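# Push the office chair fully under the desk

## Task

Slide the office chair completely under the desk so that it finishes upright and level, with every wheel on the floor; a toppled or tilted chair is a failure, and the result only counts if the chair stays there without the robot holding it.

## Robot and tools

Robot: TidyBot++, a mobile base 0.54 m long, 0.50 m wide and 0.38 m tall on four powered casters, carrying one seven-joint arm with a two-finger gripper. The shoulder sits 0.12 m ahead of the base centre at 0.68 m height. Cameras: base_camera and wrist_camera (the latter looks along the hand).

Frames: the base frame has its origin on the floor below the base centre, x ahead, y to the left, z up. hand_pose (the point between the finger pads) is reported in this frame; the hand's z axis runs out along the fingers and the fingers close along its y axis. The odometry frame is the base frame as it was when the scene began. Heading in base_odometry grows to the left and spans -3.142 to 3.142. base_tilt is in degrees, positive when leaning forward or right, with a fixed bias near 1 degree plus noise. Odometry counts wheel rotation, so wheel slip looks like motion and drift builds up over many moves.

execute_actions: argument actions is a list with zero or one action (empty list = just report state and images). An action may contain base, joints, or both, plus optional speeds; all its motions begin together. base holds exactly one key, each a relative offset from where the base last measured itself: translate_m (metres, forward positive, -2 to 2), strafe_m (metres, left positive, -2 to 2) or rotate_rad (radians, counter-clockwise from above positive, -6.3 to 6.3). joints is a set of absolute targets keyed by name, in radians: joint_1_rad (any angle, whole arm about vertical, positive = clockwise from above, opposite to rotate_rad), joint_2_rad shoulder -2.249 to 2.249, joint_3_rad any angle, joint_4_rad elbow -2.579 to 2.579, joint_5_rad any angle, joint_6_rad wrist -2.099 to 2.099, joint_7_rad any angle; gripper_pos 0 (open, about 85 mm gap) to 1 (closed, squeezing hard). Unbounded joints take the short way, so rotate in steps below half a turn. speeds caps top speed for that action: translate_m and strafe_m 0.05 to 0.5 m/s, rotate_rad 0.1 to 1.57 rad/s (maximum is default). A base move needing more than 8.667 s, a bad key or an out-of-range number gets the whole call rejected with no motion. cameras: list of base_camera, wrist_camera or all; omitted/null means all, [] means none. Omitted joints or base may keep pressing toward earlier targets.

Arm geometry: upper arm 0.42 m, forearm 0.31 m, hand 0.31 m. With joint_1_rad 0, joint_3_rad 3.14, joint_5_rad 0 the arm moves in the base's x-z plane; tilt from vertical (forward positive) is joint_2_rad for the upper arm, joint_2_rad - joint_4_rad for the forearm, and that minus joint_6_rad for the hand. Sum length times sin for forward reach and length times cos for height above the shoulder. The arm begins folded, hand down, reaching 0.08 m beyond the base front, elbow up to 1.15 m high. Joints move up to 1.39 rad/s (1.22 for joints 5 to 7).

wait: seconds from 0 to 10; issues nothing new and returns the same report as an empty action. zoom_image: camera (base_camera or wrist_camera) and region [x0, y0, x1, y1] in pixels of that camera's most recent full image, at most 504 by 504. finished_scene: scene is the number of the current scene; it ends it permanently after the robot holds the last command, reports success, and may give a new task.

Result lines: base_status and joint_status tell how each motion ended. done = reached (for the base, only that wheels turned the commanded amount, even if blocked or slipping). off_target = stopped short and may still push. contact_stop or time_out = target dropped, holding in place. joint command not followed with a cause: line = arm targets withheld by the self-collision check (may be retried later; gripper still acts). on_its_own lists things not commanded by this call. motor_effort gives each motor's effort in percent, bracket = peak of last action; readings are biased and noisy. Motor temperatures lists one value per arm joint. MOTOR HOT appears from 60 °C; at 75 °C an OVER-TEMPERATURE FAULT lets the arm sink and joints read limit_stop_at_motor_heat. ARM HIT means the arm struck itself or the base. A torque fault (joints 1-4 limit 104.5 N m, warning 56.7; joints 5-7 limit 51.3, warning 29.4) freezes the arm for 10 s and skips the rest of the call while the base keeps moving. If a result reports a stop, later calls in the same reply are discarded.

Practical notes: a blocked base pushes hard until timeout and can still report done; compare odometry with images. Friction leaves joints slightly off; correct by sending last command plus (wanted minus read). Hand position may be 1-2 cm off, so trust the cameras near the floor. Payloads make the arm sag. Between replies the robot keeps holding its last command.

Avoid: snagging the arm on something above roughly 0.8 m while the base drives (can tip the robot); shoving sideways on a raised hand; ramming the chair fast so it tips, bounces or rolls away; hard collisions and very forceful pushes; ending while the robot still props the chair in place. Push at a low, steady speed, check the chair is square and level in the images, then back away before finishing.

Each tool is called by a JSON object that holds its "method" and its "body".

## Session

{"method": "execute_actions", "body": {"actions": []}}

Scene clock: 0.00 s.
Motor temperatures (°C, as the motors report them): [29 28 24 25 40 31 35]
base_odometry: x=+0.000 y=+0.000 heading=+0.000 (m, m, rad; odometry frame)
base_tilt: forward=-0.4 right=+0.3 (deg)
base_status: not commanded
joint_positions: joint_1_rad=+0.039 joint_2_rad=-0.357 joint_3_rad=+3.149 joint_4_rad=-2.533 joint_5_rad=+0.017 joint_6_rad=-0.884 joint_7_rad=+1.625 gripper_pos=+0.000
joint_status: not commanded
motor_effort: joint_1_rad=+0 joint_2_rad=-2 joint_3_rad=+0 joint_4_rad=+13 joint_5_rad=+0 joint_6_rad=+1 joint_7_rad=-1 (%)
hand_pose: x=+0.2560 y=-0.0088 z=+0.5871 quat_wxyz=(+0.008, +0.999, +0.009, +0.041) (m; base frame)
pictures: base_camera, wrist_camera
Images, in order (width x height): base_camera 644x364, wrist_camera 644x476.

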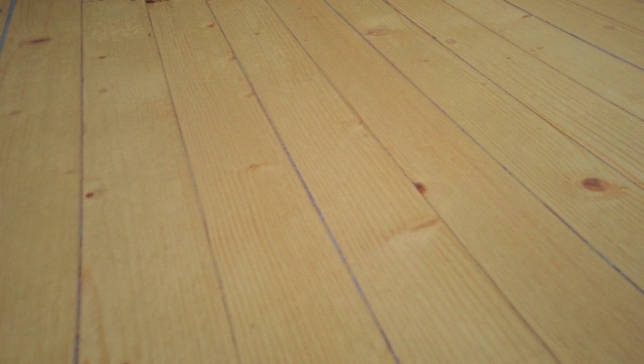

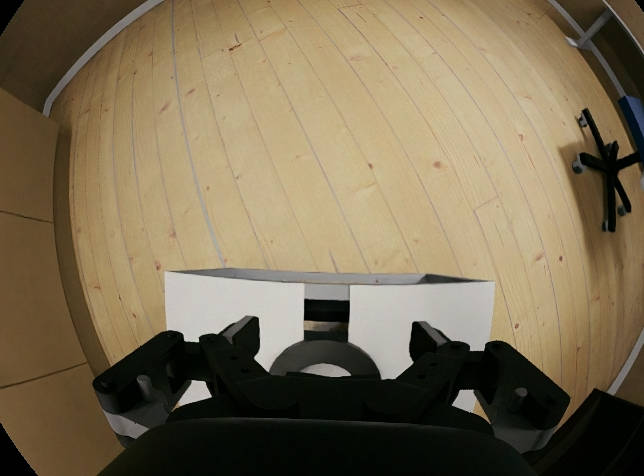

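{"method": "zoom_image", "body": {"camera": "wrist_camera", "region": [464, 0, 644, 260]}}

{"method": "zoom_image", "body": {"camera": "wrist_camera", "region": [464, 240, 644, 476]}}

Region (464, 0, 644, 260) of wrist_camera's 644x476 image, scaled by 1.938; it fills the left 349 columns of this view, and the rest is white.

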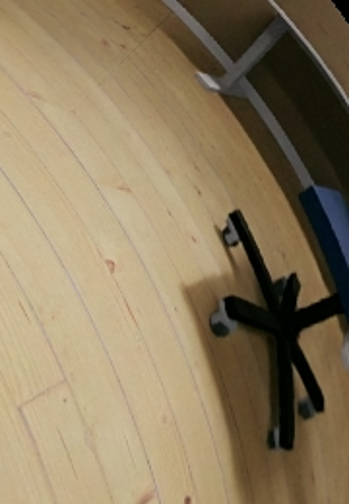

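Region (464, 240, 644, 476) of wrist_camera's 644x476 image, scaled by 2.136; it fills the left 384 columns of this view, and the rest is white.

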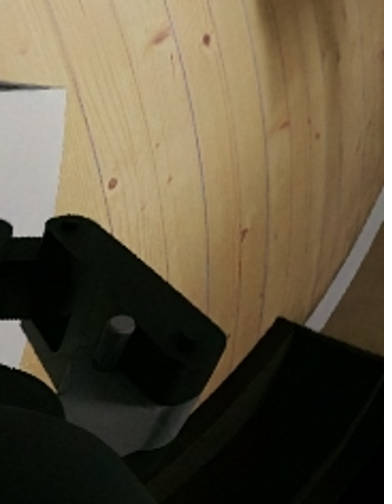

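{"method": "execute_actions", "body": {"actions": [{"base": {"rotate_rad": -1.186}, "joints": {"joint_1_rad": -0.01, "joint_2_rad": 0.4, "joint_3_rad": 3.14, "joint_4_rad": -2.4, "joint_5_rad": 0.0, "joint_6_rad": 0.95, "joint_7_rad": 1.53}}]}}

Scene clock: 3.50 s.
Motor temperatures (°C, as the motors report them): [29 28 24 25 40 31 35]
base_odometry: x=+0.000 y=+0.000 heading=-1.185 (m, m, rad; odometry frame)
base_tilt: forward=-0.4 right=+0.3 (deg)
base_status: done
joint_positions: joint_1_rad=+0.001 joint_2_rad=+0.386 joint_3_rad=+3.149 joint_4_rad=-2.425 joint_5_rad=+0.017 joint_6_rad=+0.913 joint_7_rad=+1.552 gripper_pos=+0.000
joint_status: all done
motor_effort: joint_1_rad=+0(3) joint_2_rad=-27(27) joint_3_rad=+0(2) joint_4_rad=+10(15) joint_5_rad=+0(1) joint_6_rad=+8(9) joint_7_rad=-1(0) (%)
hand_pose: x=+0.6744 y=+0.0011 z=+0.6742 quat_wxyz=(-0.004, +0.813, -0.002, +0.582) (m; base frame)
pictures: base_camera, wrist_camera
Images, in order (width x height): base_camera 644x364, wrist_camera 644x476.

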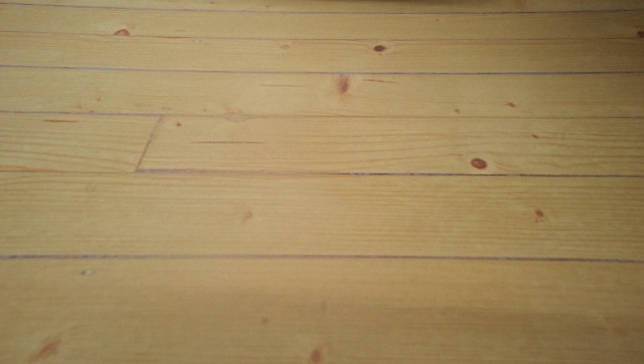

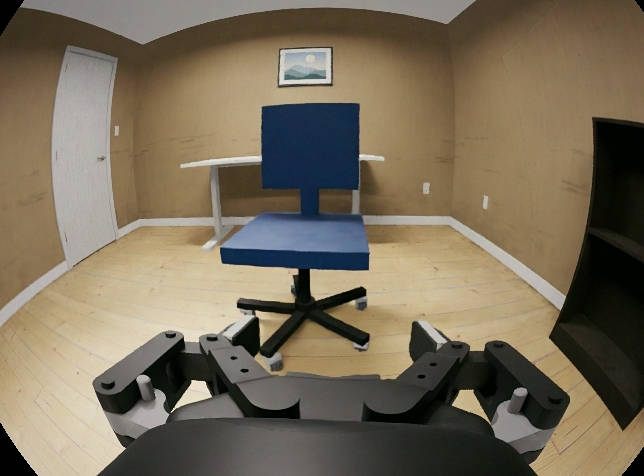

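{"method": "zoom_image", "body": {"camera": "wrist_camera", "region": [160, 90, 460, 390]}}

Region (160, 90, 460, 390) of wrist_camera's 644x476 image, scaled by 1.680.

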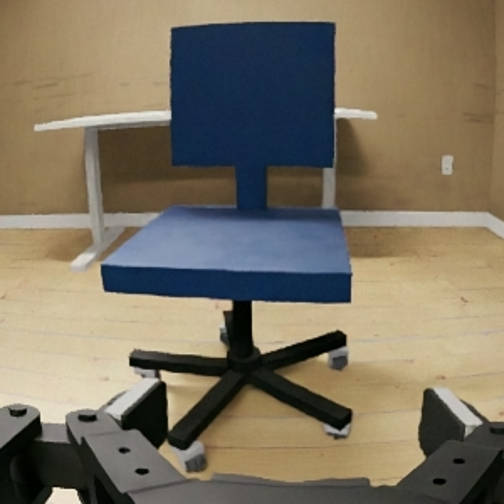

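{"method": "execute_actions", "body": {"actions": [{"base": {"rotate_rad": -0.10}, "joints": {"joint_2_rad": 1.093, "joint_4_rad": -1.05, "joint_6_rad": 0.56, "gripper_pos": 1.0}}]}}

Scene clock: 13.27 s.
Motor temperatures (°C, as the motors report them): [29 28 24 25 40 31 35]
base_odometry: x=+0.000 y=+0.000 heading=-1.284 (m, m, rad; odometry frame)
base_tilt: forward=-0.3 right=+0.3 (deg)
base_status: done
joint_positions: joint_1_rad=-0.004 joint_2_rad=+1.076 joint_3_rad=+3.147 joint_4_rad=-1.075 joint_5_rad=+0.017 joint_6_rad=+0.604 joint_7_rad=+1.552 gripper_pos=+0.999
joint_status: all done
motor_effort: joint_1_rad=+0(3) joint_2_rad=-54(55) joint_3_rad=-1(3) joint_4_rad=+20(20) joint_5_rad=+1(1) joint_6_rad=+10(11) joint_7_rad=-1(1) (%)
hand_pose: x=+1.0633 y=+0.0062 z=+0.7165 quat_wxyz=(-0.004, +0.699, +0.004, +0.715) (m; base frame)
pictures: base_camera, wrist_camera
Images, in order (width x height): base_camera 644x364, wrist_camera 644x476.

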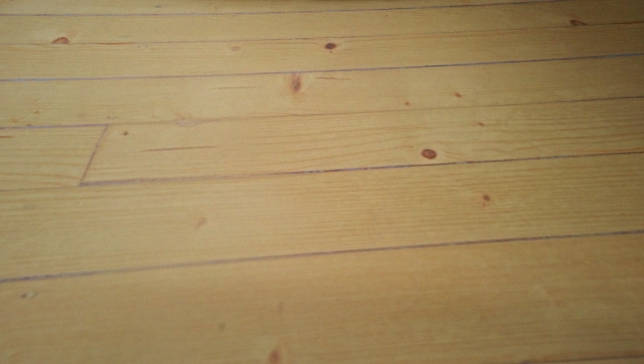

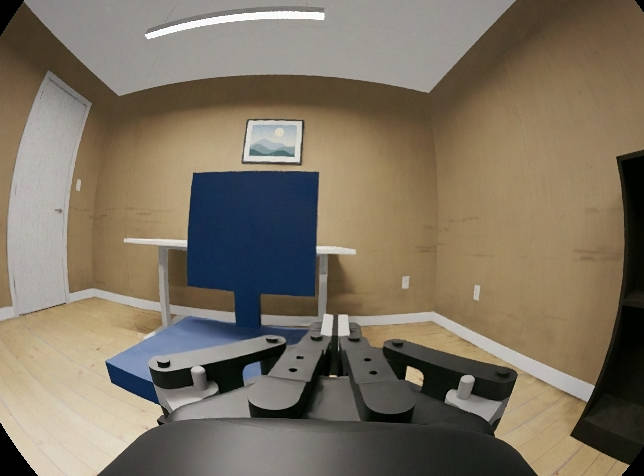

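{"method": "execute_actions", "body": {"actions": [{"base": {"translate_m": 0.74}, "speeds": {"translate_m": 0.45}}]}}

Scene clock: 16.30 s.
Motor temperatures (°C, as the motors report them): [29 28 24 25 40 31 35]
base_odometry: x=+0.208 y=-0.710 heading=-1.285 (m, m, rad; odometry frame)
base_tilt: forward=-0.3 right=+0.3 (deg)
base_status: done
joint_positions: joint_1_rad=-0.005 joint_2_rad=+1.078 joint_3_rad=+3.147 joint_4_rad=-1.073 joint_5_rad=+0.017 joint_6_rad=+0.602 joint_7_rad=+1.552 gripper_pos=+0.999
joint_status: not commanded
motor_effort: joint_1_rad=+0(2) joint_2_rad=-53(57) joint_3_rad=-1(2) joint_4_rad=+19(21) joint_5_rad=+0(0) joint_6_rad=+10(12) joint_7_rad=-1(1) (%)
hand_pose: x=+1.0638 y=+0.0066 z=+0.7156 quat_wxyz=(-0.004, +0.699, +0.004, +0.715) (m; base frame)
pictures: base_camera, wrist_camera
Images, in order (width x height): base_camera 644x364, wrist_camera 644x476.

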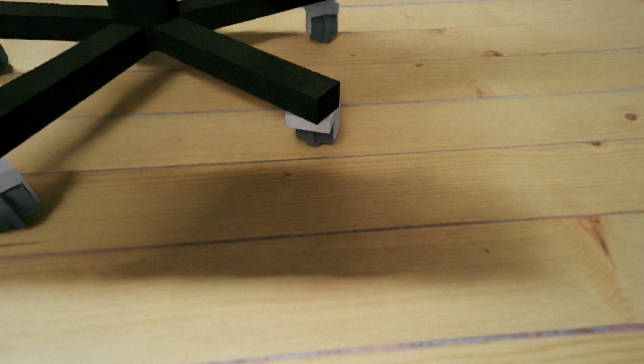

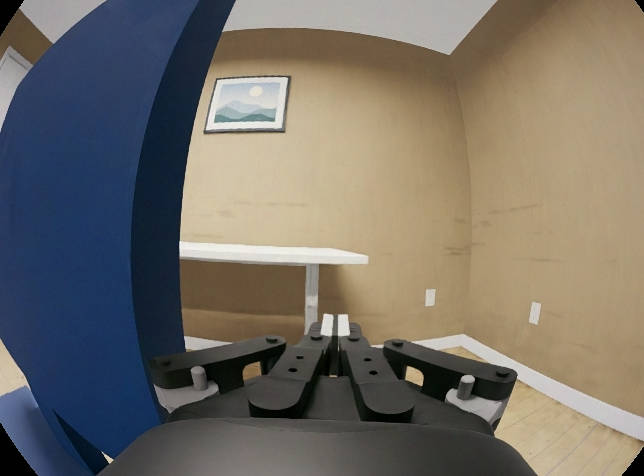

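{"method": "execute_actions", "body": {"actions": [{"base": {"rotate_rad": 0.53}, "speeds": {"rotate_rad": 0.2}}]}}

Scene clock: 20.67 s.
Motor temperatures (°C, as the motors report them): [29 28 24 25 40 31 35]
base_odometry: x=+0.208 y=-0.710 heading=-0.757 (m, m, rad; odometry frame)
base_tilt: forward=-0.3 right=+0.3 (deg)
base_status: done
joint_positions: joint_1_rad=-0.003 joint_2_rad=+1.079 joint_3_rad=+3.151 joint_4_rad=-1.072 joint_5_rad=+0.011 joint_6_rad=+0.600 joint_7_rad=+1.551 gripper_pos=+0.999
joint_status: not commanded
motor_effort: joint_1_rad=-1(13) joint_2_rad=-54(58) joint_3_rad=-1(7) joint_4_rad=+20(25) joint_5_rad=+0(5) joint_6_rad=+10(12) joint_7_rad=-1(0) (%)
hand_pose: x=+1.0641 y=+0.0024 z=+0.7148 quat_wxyz=(-0.003, +0.700, +0.001, +0.714) (m; base frame)
pictures: base_camera, wrist_camera
Images, in order (width x height): base_camera 644x364, wrist_camera 644x476.

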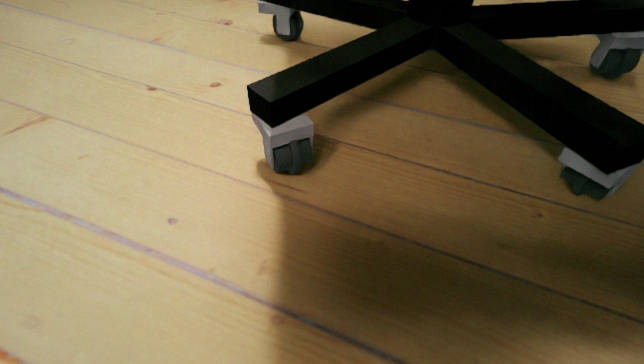

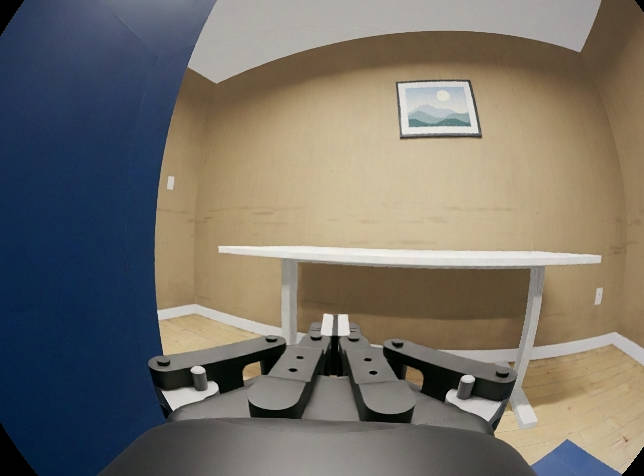

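{"method": "execute_actions", "body": {"actions": [{"base": {"rotate_rad": -0.18}, "speeds": {"rotate_rad": 0.6}}]}}

Scene clock: 23.10 s.
Motor temperatures (°C, as the motors report them): [29 29 24 25 40 31 35]
base_odometry: x=+0.208 y=-0.710 heading=-0.936 (m, m, rad; odometry frame)
base_tilt: forward=-0.3 right=+0.3 (deg)
base_status: done
joint_positions: joint_1_rad=-0.014 joint_2_rad=+1.079 joint_3_rad=+3.147 joint_4_rad=-1.072 joint_5_rad=+0.011 joint_6_rad=+0.600 joint_7_rad=+1.551 gripper_pos=+0.999
joint_status: not commanded
motor_effort: joint_1_rad=-1(10) joint_2_rad=-55(56) joint_3_rad=-1(5) joint_4_rad=+20(20) joint_5_rad=+0(1) joint_6_rad=+10(10) joint_7_rad=-1(1) (%)
hand_pose: x=+1.0640 y=+0.0142 z=+0.7148 quat_wxyz=(-0.008, +0.700, +0.004, +0.714) (m; base frame)
pictures: base_camera, wrist_camera
Images, in order (width x height): base_camera 644x364, wrist_camera 644x476.

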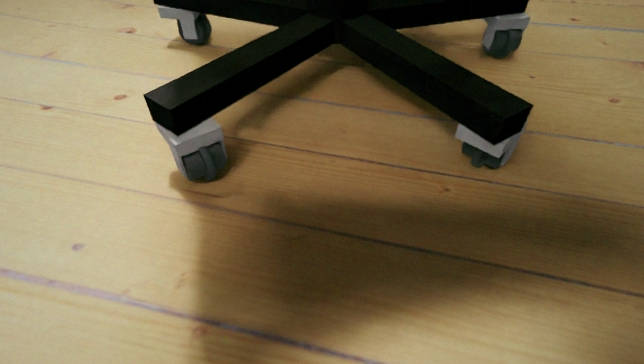

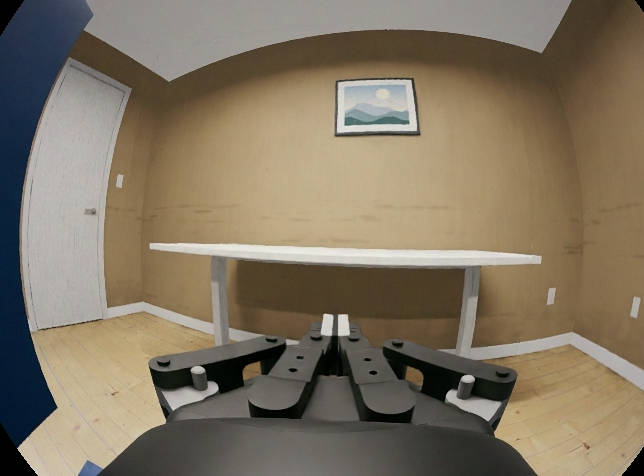

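{"method": "execute_actions", "body": {"actions": [{"base": {"translate_m": -0.62}, "joints": {"joint_1_rad": 0.0, "joint_2_rad": 1.45, "joint_4_rad": -0.43, "joint_6_rad": 0.96, "gripper_pos": 0.0}}], "cameras": ["wrist_camera"]}}

Scene clock: 26.00 s.
Motor temperatures (°C, as the motors report them): [29 29 24 25 40 31 35]
base_odometry: x=-0.160 y=-0.212 heading=-0.935 (m, m, rad; odometry frame)
base_tilt: forward=-0.3 right=+0.3 (deg)
base_status: done
joint_positions: joint_1_rad=-0.011 joint_2_rad=+1.432 joint_3_rad=+3.147 joint_4_rad=-0.456 joint_5_rad=+0.011 joint_6_rad=+0.920 joint_7_rad=+1.551 gripper_pos=+0.000
joint_status: all done
motor_effort: joint_1_rad=+0(4) joint_2_rad=-60(61) joint_3_rad=-1(1) joint_4_rad=+21(21) joint_5_rad=+1(0) joint_6_rad=+8(10) joint_7_rad=-1(1) (%)
hand_pose: x=+1.0908 y=+0.0146 z=+0.8181 quat_wxyz=(-0.011, +0.466, +0.006, +0.885) (m; base frame)
pictures: wrist_camera
Images, in order (width x height): wrist_camera 644x476.

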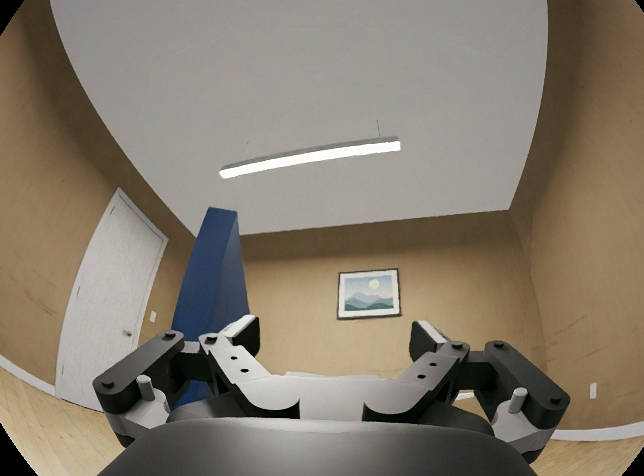

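{"method": "execute_actions", "body": {"actions": [{"joints": {"joint_2_rad": 2.045}}]}}

Scene clock: 28.13 s.
Motor temperatures (°C, as the motors report them): [29 29 24 25 40 31 35]
base_odometry: x=-0.160 y=-0.212 heading=-0.935 (m, m, rad; odometry frame)
base_tilt: forward=-0.4 right=+0.3 (deg)
base_status: not commanded
joint_positions: joint_1_rad=-0.011 joint_2_rad=+2.045 joint_3_rad=+3.147 joint_4_rad=-0.443 joint_5_rad=+0.011 joint_6_rad=+0.922 joint_7_rad=+1.551 gripper_pos=+0.000
joint_status: all done
motor_effort: joint_1_rad=-1(0) joint_2_rad=-50(62) joint_3_rad=-1(2) joint_4_rad=+15(21) joint_5_rad=+0(0) joint_6_rad=+10(11) joint_7_rad=-1(1) (%)
hand_pose: x=+0.9953 y=+0.0136 z=+0.2409 quat_wxyz=(-0.011, +0.706, +0.005, +0.708) (m; base frame)
pictures: base_camera, wrist_camera
Images, in order (width x height): base_camera 644x364, wrist_camera 644x476.

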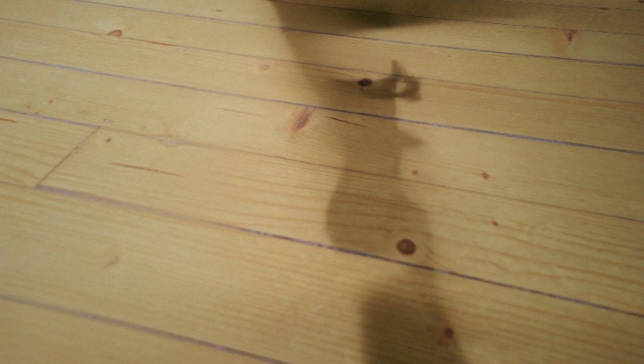

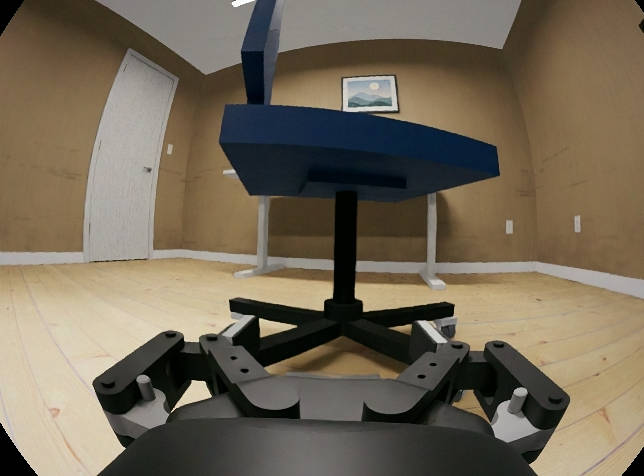

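{"method": "zoom_image", "body": {"camera": "wrist_camera", "region": [220, 160, 460, 360]}}

Region (220, 160, 460, 360) of wrist_camera's 644x476 image, scaled by 2.100.

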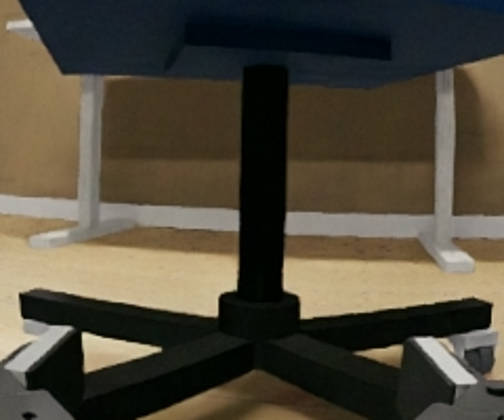

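{"method": "execute_actions", "body": {"actions": [{"base": {"translate_m": 0.40}}]}}

Scene clock: 30.70 s.
Motor temperatures (°C, as the motors report them): [29 29 24 25 40 31 35]
base_odometry: x=+0.077 y=-0.533 heading=-0.935 (m, m, rad; odometry frame)
base_tilt: forward=-0.3 right=+0.3 (deg)
base_status: done
joint_positions: joint_1_rad=-0.008 joint_2_rad=+2.044 joint_3_rad=+3.147 joint_4_rad=-0.443 joint_5_rad=+0.011 joint_6_rad=+0.922 joint_7_rad=+1.551 gripper_pos=+0.000
joint_status: not commanded
motor_effort: joint_1_rad=+0(4) joint_2_rad=-51(54) joint_3_rad=-1(2) joint_4_rad=+16(17) joint_5_rad=+0(1) joint_6_rad=+9(11) joint_7_rad=-1(1) (%)
hand_pose: x=+0.9961 y=+0.0111 z=+0.2423 quat_wxyz=(-0.010, +0.705, +0.004, +0.709) (m; base frame)
pictures: base_camera, wrist_camera
Images, in order (width x height): base_camera 644x364, wrist_camera 644x476.

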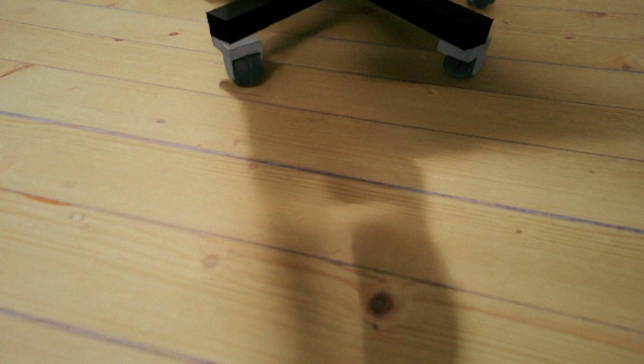

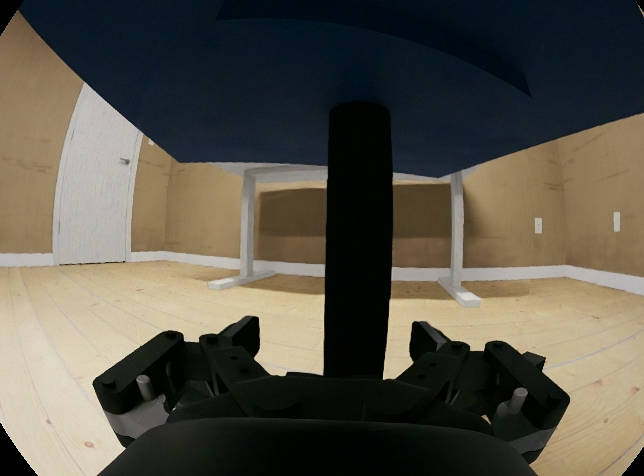

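{"method": "execute_actions", "body": {"actions": [{"base": {"translate_m": 0.068}, "joints": {"joint_1_rad": 0.024}, "speeds": {"translate_m": 0.08}}]}}

Scene clock: 32.20 s.
Motor temperatures (°C, as the motors report them): [29 29 24 25 40 31 35]
base_odometry: x=+0.118 y=-0.588 heading=-0.934 (m, m, rad; odometry frame)
base_tilt: forward=-0.3 right=+0.3 (deg)
base_status: done
joint_positions: joint_1_rad=+0.017 joint_2_rad=+2.044 joint_3_rad=+3.147 joint_4_rad=-0.443 joint_5_rad=+0.011 joint_6_rad=+0.922 joint_7_rad=+1.551 gripper_pos=+0.000
joint_status: all done
motor_effort: joint_1_rad=+0(2) joint_2_rad=-51(53) joint_3_rad=-1(1) joint_4_rad=+16(17) joint_5_rad=+0(0) joint_6_rad=+10(10) joint_7_rad=-1(1) (%)
hand_pose: x=+0.9960 y=-0.0111 z=+0.2422 quat_wxyz=(-0.001, +0.705, -0.005, +0.709) (m; base frame)
pictures: base_camera, wrist_camera
Images, in order (width x height): base_camera 644x364, wrist_camera 644x476.

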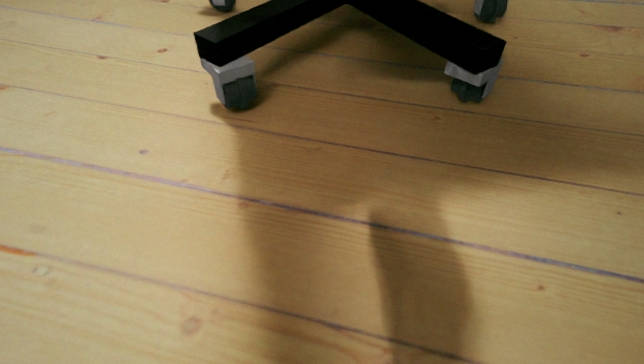

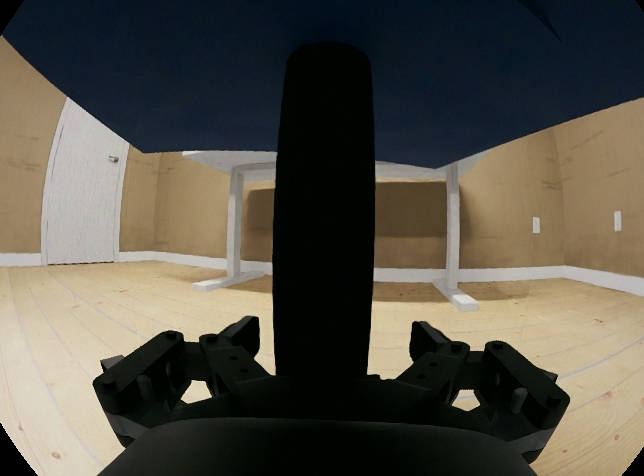

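{"method": "execute_actions", "body": {"actions": [{"joints": {"gripper_pos": 1.0, "joint_1_rad": 0.012}}]}}

Scene clock: 33.37 s.
Motor temperatures (°C, as the motors report them): [29 29 24 25 40 31 35]
base_odometry: x=+0.118 y=-0.588 heading=-0.934 (m, m, rad; odometry frame)
base_tilt: forward=-0.3 right=+0.3 (deg)
base_status: not commanded
joint_positions: joint_1_rad=+0.009 joint_2_rad=+2.045 joint_3_rad=+3.147 joint_4_rad=-0.443 joint_5_rad=+0.011 joint_6_rad=+0.925 joint_7_rad=+1.551 gripper_pos=+0.475
joint_status: gripper_pos off_target (ended at +0.475, target +1.000); the others done
motor_effort: joint_1_rad=+0(8) joint_2_rad=-51(55) joint_3_rad=-1(2) joint_4_rad=+16(19) joint_5_rad=+1(5) joint_6_rad=+12(12) joint_7_rad=-2(2) (%)
hand_pose: x=+0.9956 y=-0.0041 z=+0.2423 quat_wxyz=(-0.004, +0.704, -0.002, +0.710) (m; base frame)
pictures: base_camera, wrist_camera
Images, in order (width x height): base_camera 644x364, wrist_camera 644x476.

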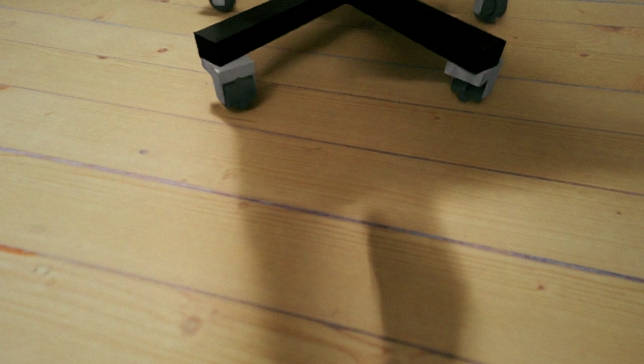

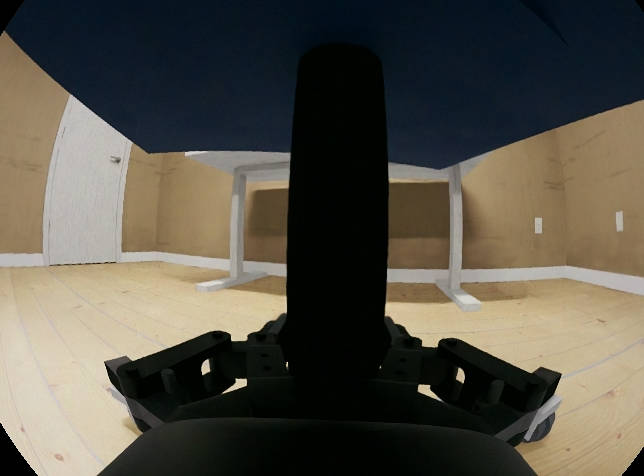

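{"method": "execute_actions", "body": {"actions": [{"base": {"translate_m": 0.76}, "speeds": {"translate_m": 0.3}}]}}

Scene clock: 37.37 s.
Motor temperatures (°C, as the motors report them): [29 29 24 25 40 31 35]
base_odometry: x=+0.570 y=-1.199 heading=-0.934 (m, m, rad; odometry frame)
base_tilt: forward=-0.3 right=+0.3 (deg)
base_status: done
joint_positions: joint_1_rad=-0.010 joint_2_rad=+2.071 joint_3_rad=+3.147 joint_4_rad=-0.443 joint_5_rad=+0.011 joint_6_rad=+0.998 joint_7_rad=+1.551 gripper_pos=+0.475
joint_status: not commanded
motor_effort: joint_1_rad=+7(7) joint_2_rad=-52(58) joint_3_rad=-1(3) joint_4_rad=+17(20) joint_5_rad=-3(2) joint_6_rad=+10(12) joint_7_rad=-2(2) (%)
hand_pose: x=+0.9833 y=+0.0133 z=+0.2421 quat_wxyz=(-0.011, +0.688, +0.005, +0.726) (m; base frame)
pictures: base_camera, wrist_camera
Images, in order (width x height): base_camera 644x364, wrist_camera 644x476.

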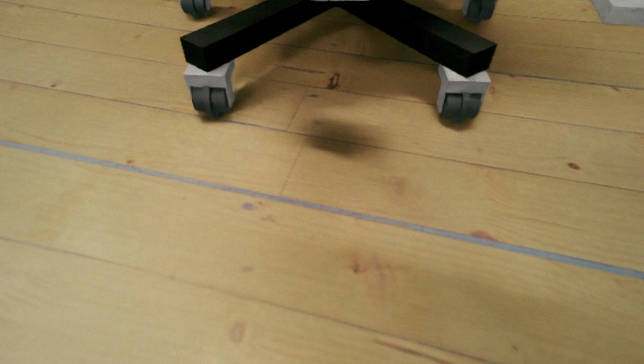

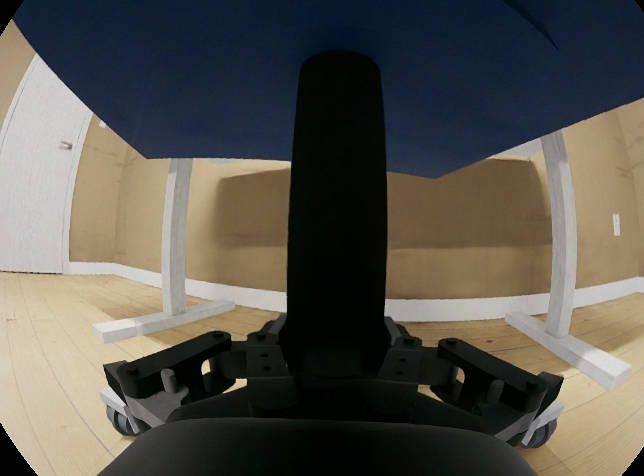

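{"method": "execute_actions", "body": {"actions": [{"base": {"translate_m": 0.28}, "speeds": {"translate_m": 0.08}}]}}

Scene clock: 41.63 s.
Motor temperatures (°C, as the motors report them): [29 30 24 25 40 31 35]
base_odometry: x=+0.737 y=-1.424 heading=-0.933 (m, m, rad; odometry frame)
base_tilt: forward=-0.3 right=+0.3 (deg)
base_status: done
joint_positions: joint_1_rad=-0.014 joint_2_rad=+2.072 joint_3_rad=+3.147 joint_4_rad=-0.443 joint_5_rad=+0.011 joint_6_rad=+1.000 joint_7_rad=+1.551 gripper_pos=+0.475
joint_status: not commanded
motor_effort: joint_1_rad=+7(8) joint_2_rad=-53(63) joint_3_rad=-3(3) joint_4_rad=+17(23) joint_5_rad=-4(5) joint_6_rad=+9(11) joint_7_rad=-1(2) (%)
hand_pose: x=+0.9829 y=+0.0162 z=+0.2421 quat_wxyz=(-0.013, +0.687, +0.006, +0.726) (m; base frame)
pictures: base_camera, wrist_camera
Images, in order (width x height): base_camera 644x364, wrist_camera 644x476.

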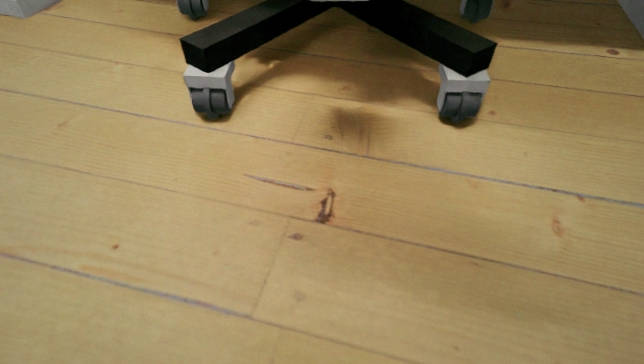

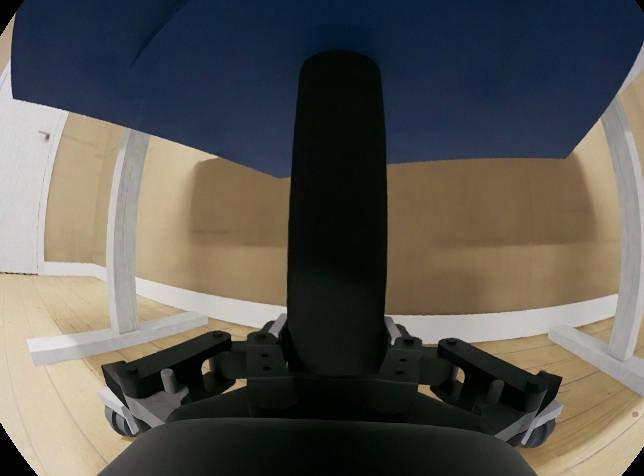

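{"method": "execute_actions", "body": {"actions": [{"base": {"translate_m": 0.055}, "speeds": {"translate_m": 0.05}}]}}

Scene clock: 43.33 s.
Motor temperatures (°C, as the motors report them): [29 30 24 25 40 31 35]
base_odometry: x=+0.770 y=-1.468 heading=-0.933 (m, m, rad; odometry frame)
base_tilt: forward=-0.3 right=+0.3 (deg)
base_status: done
joint_positions: joint_1_rad=-0.014 joint_2_rad=+2.072 joint_3_rad=+3.147 joint_4_rad=-0.443 joint_5_rad=+0.011 joint_6_rad=+0.999 joint_7_rad=+1.551 gripper_pos=+0.475
joint_status: not commanded
motor_effort: joint_1_rad=+6(8) joint_2_rad=-54(59) joint_3_rad=-2(3) joint_4_rad=+18(20) joint_5_rad=-4(6) joint_6_rad=+8(12) joint_7_rad=-2(2) (%)
hand_pose: x=+0.9830 y=+0.0166 z=+0.2421 quat_wxyz=(-0.013, +0.687, +0.006, +0.726) (m; base frame)
pictures: base_camera, wrist_camera
Images, in order (width x height): base_camera 644x364, wrist_camera 644x476.

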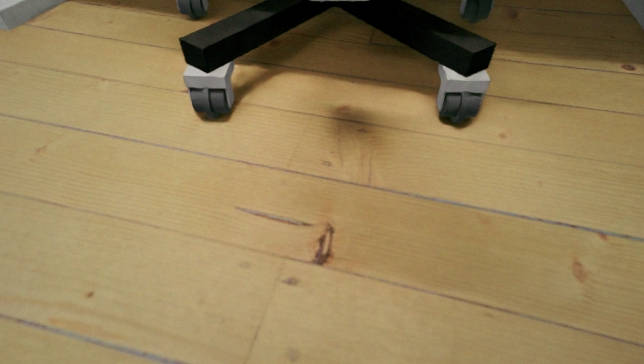

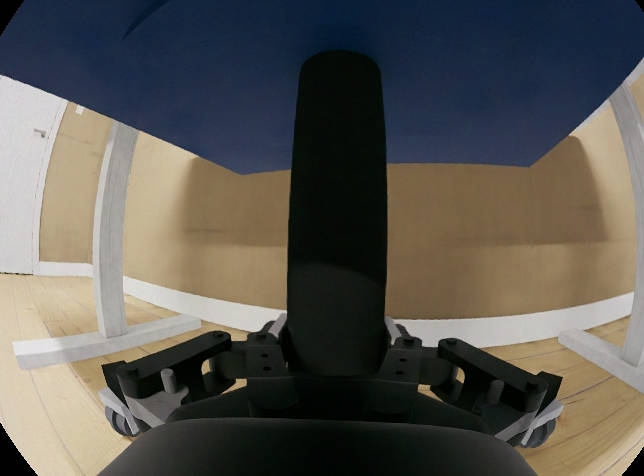

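{"method": "execute_actions", "body": {"actions": [{"base": {"translate_m": 0.02}, "speeds": {"translate_m": 0.05}}]}}

Scene clock: 44.30 s.
Motor temperatures (°C, as the motors report them): [29 30 24 25 40 31 35]
base_odometry: x=+0.782 y=-1.484 heading=-0.932 (m, m, rad; odometry frame)
base_tilt: forward=-0.4 right=+0.3 (deg)
base_status: done
joint_positions: joint_1_rad=-0.014 joint_2_rad=+2.086 joint_3_rad=+3.147 joint_4_rad=-0.444 joint_5_rad=+0.011 joint_6_rad=+1.039 joint_7_rad=+1.551 gripper_pos=+0.475
joint_status: not commanded
motor_effort: joint_1_rad=+7(12) joint_2_rad=-58(67) joint_3_rad=-2(3) joint_4_rad=+19(26) joint_5_rad=-4(7) joint_6_rad=-1(12) joint_7_rad=-2(2) (%)
hand_pose: x=+0.9758 y=+0.0163 z=+0.2418 quat_wxyz=(-0.013, +0.679, +0.006, +0.734) (m; base frame)
pictures: base_camera, wrist_camera
Images, in order (width x height): base_camera 644x364, wrist_camera 644x476.

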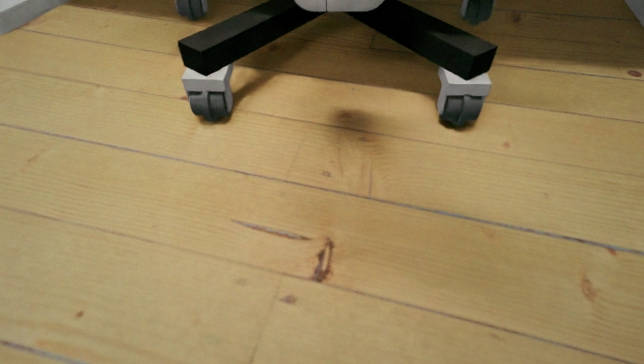

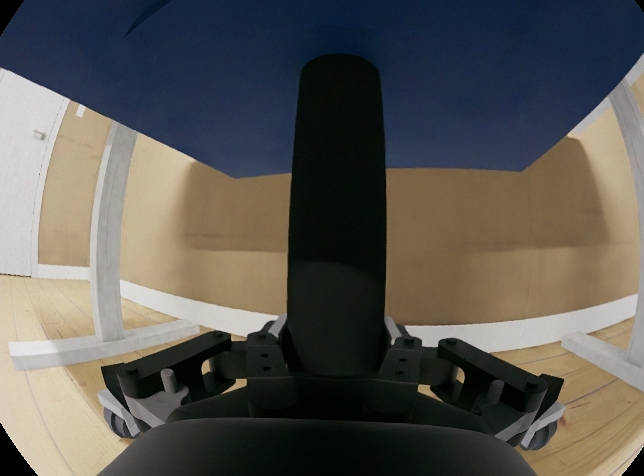

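{"method": "execute_actions", "body": {"actions": [{"base": {"translate_m": -0.008}, "joints": {"gripper_pos": 0.0, "joint_1_rad": -0.014}, "speeds": {"translate_m": 0.05}}]}}

Scene clock: 45.57 s.
Motor temperatures (°C, as the motors report them): [29 30 24 25 40 31 35]
base_odometry: x=+0.777 y=-1.477 heading=-0.932 (m, m, rad; odometry frame)
base_tilt: forward=-0.3 right=+0.3 (deg)
base_status: done
joint_positions: joint_1_rad=-0.014 joint_2_rad=+2.055 joint_3_rad=+3.147 joint_4_rad=-0.444 joint_5_rad=+0.011 joint_6_rad=+0.993 joint_7_rad=+1.551 gripper_pos=+0.000
joint_status: all done
motor_effort: joint_1_rad=+0(5) joint_2_rad=-50(56) joint_3_rad=-1(2) joint_4_rad=+16(19) joint_5_rad=+0(3) joint_6_rad=+10(14) joint_7_rad=-1(2) (%)
hand_pose: x=+0.9900 y=+0.0169 z=+0.2539 quat_wxyz=(-0.013, +0.684, +0.006, +0.729) (m; base frame)
pictures: base_camera, wrist_camera
Images, in order (width x height): base_camera 644x364, wrist_camera 644x476.

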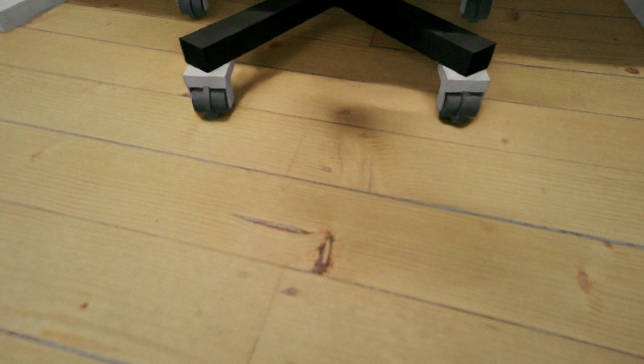

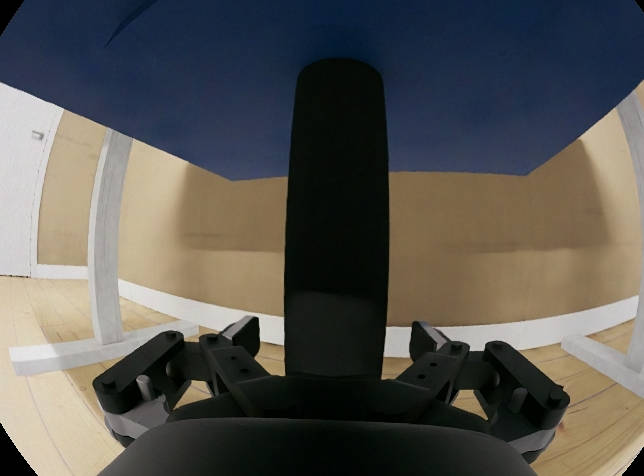

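The gripper is open and centred on the column. I'll back away and check the result.

{"method": "execute_actions", "body": {"actions": [{"base": {"translate_m": -0.5}}]}}

Scene clock: 48.10 s.
Motor temperatures (°C, as the motors report them): [29 30 24 25 40 31 35]
base_odometry: x=+0.478 y=-1.076 heading=-0.932 (m, m, rad; odometry frame)
base_tilt: forward=-0.3 right=+0.3 (deg)
base_status: done
joint_positions: joint_1_rad=-0.014 joint_2_rad=+2.049 joint_3_rad=+3.147 joint_4_rad=-0.444 joint_5_rad=+0.011 joint_6_rad=+0.993 joint_7_rad=+1.551 gripper_pos=+0.000
joint_status: not commanded
motor_effort: joint_1_rad=+0(4) joint_2_rad=-50(53) joint_3_rad=-1(1) joint_4_rad=+15(16) joint_5_rad=+0(1) joint_6_rad=+10(10) joint_7_rad=-1(1) (%)
hand_pose: x=+0.9928 y=+0.0167 z=+0.2597 quat_wxyz=(-0.013, +0.682, +0.006, +0.732) (m; base frame)
pictures: base_camera, wrist_camera
Images, in order (width x height): base_camera 644x364, wrist_camera 644x476.

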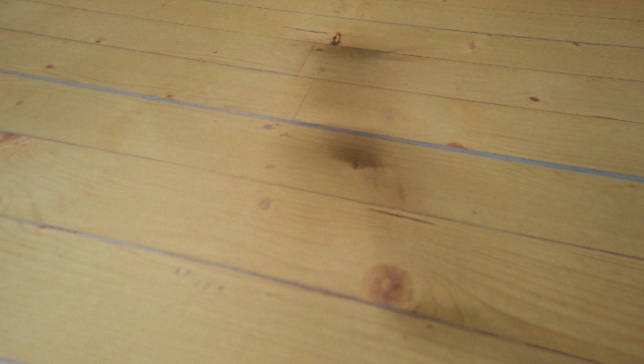

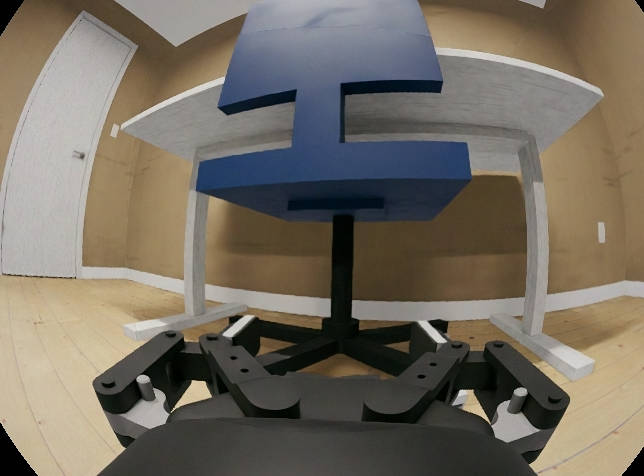

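The chair is tucked in with its backrest flush against the desk edge. It is clear of the desk feet, and the robot is no longer touching it.

{"method": "finished_scene", "body": {"scene": 2}}

The scene is finished: the task was done.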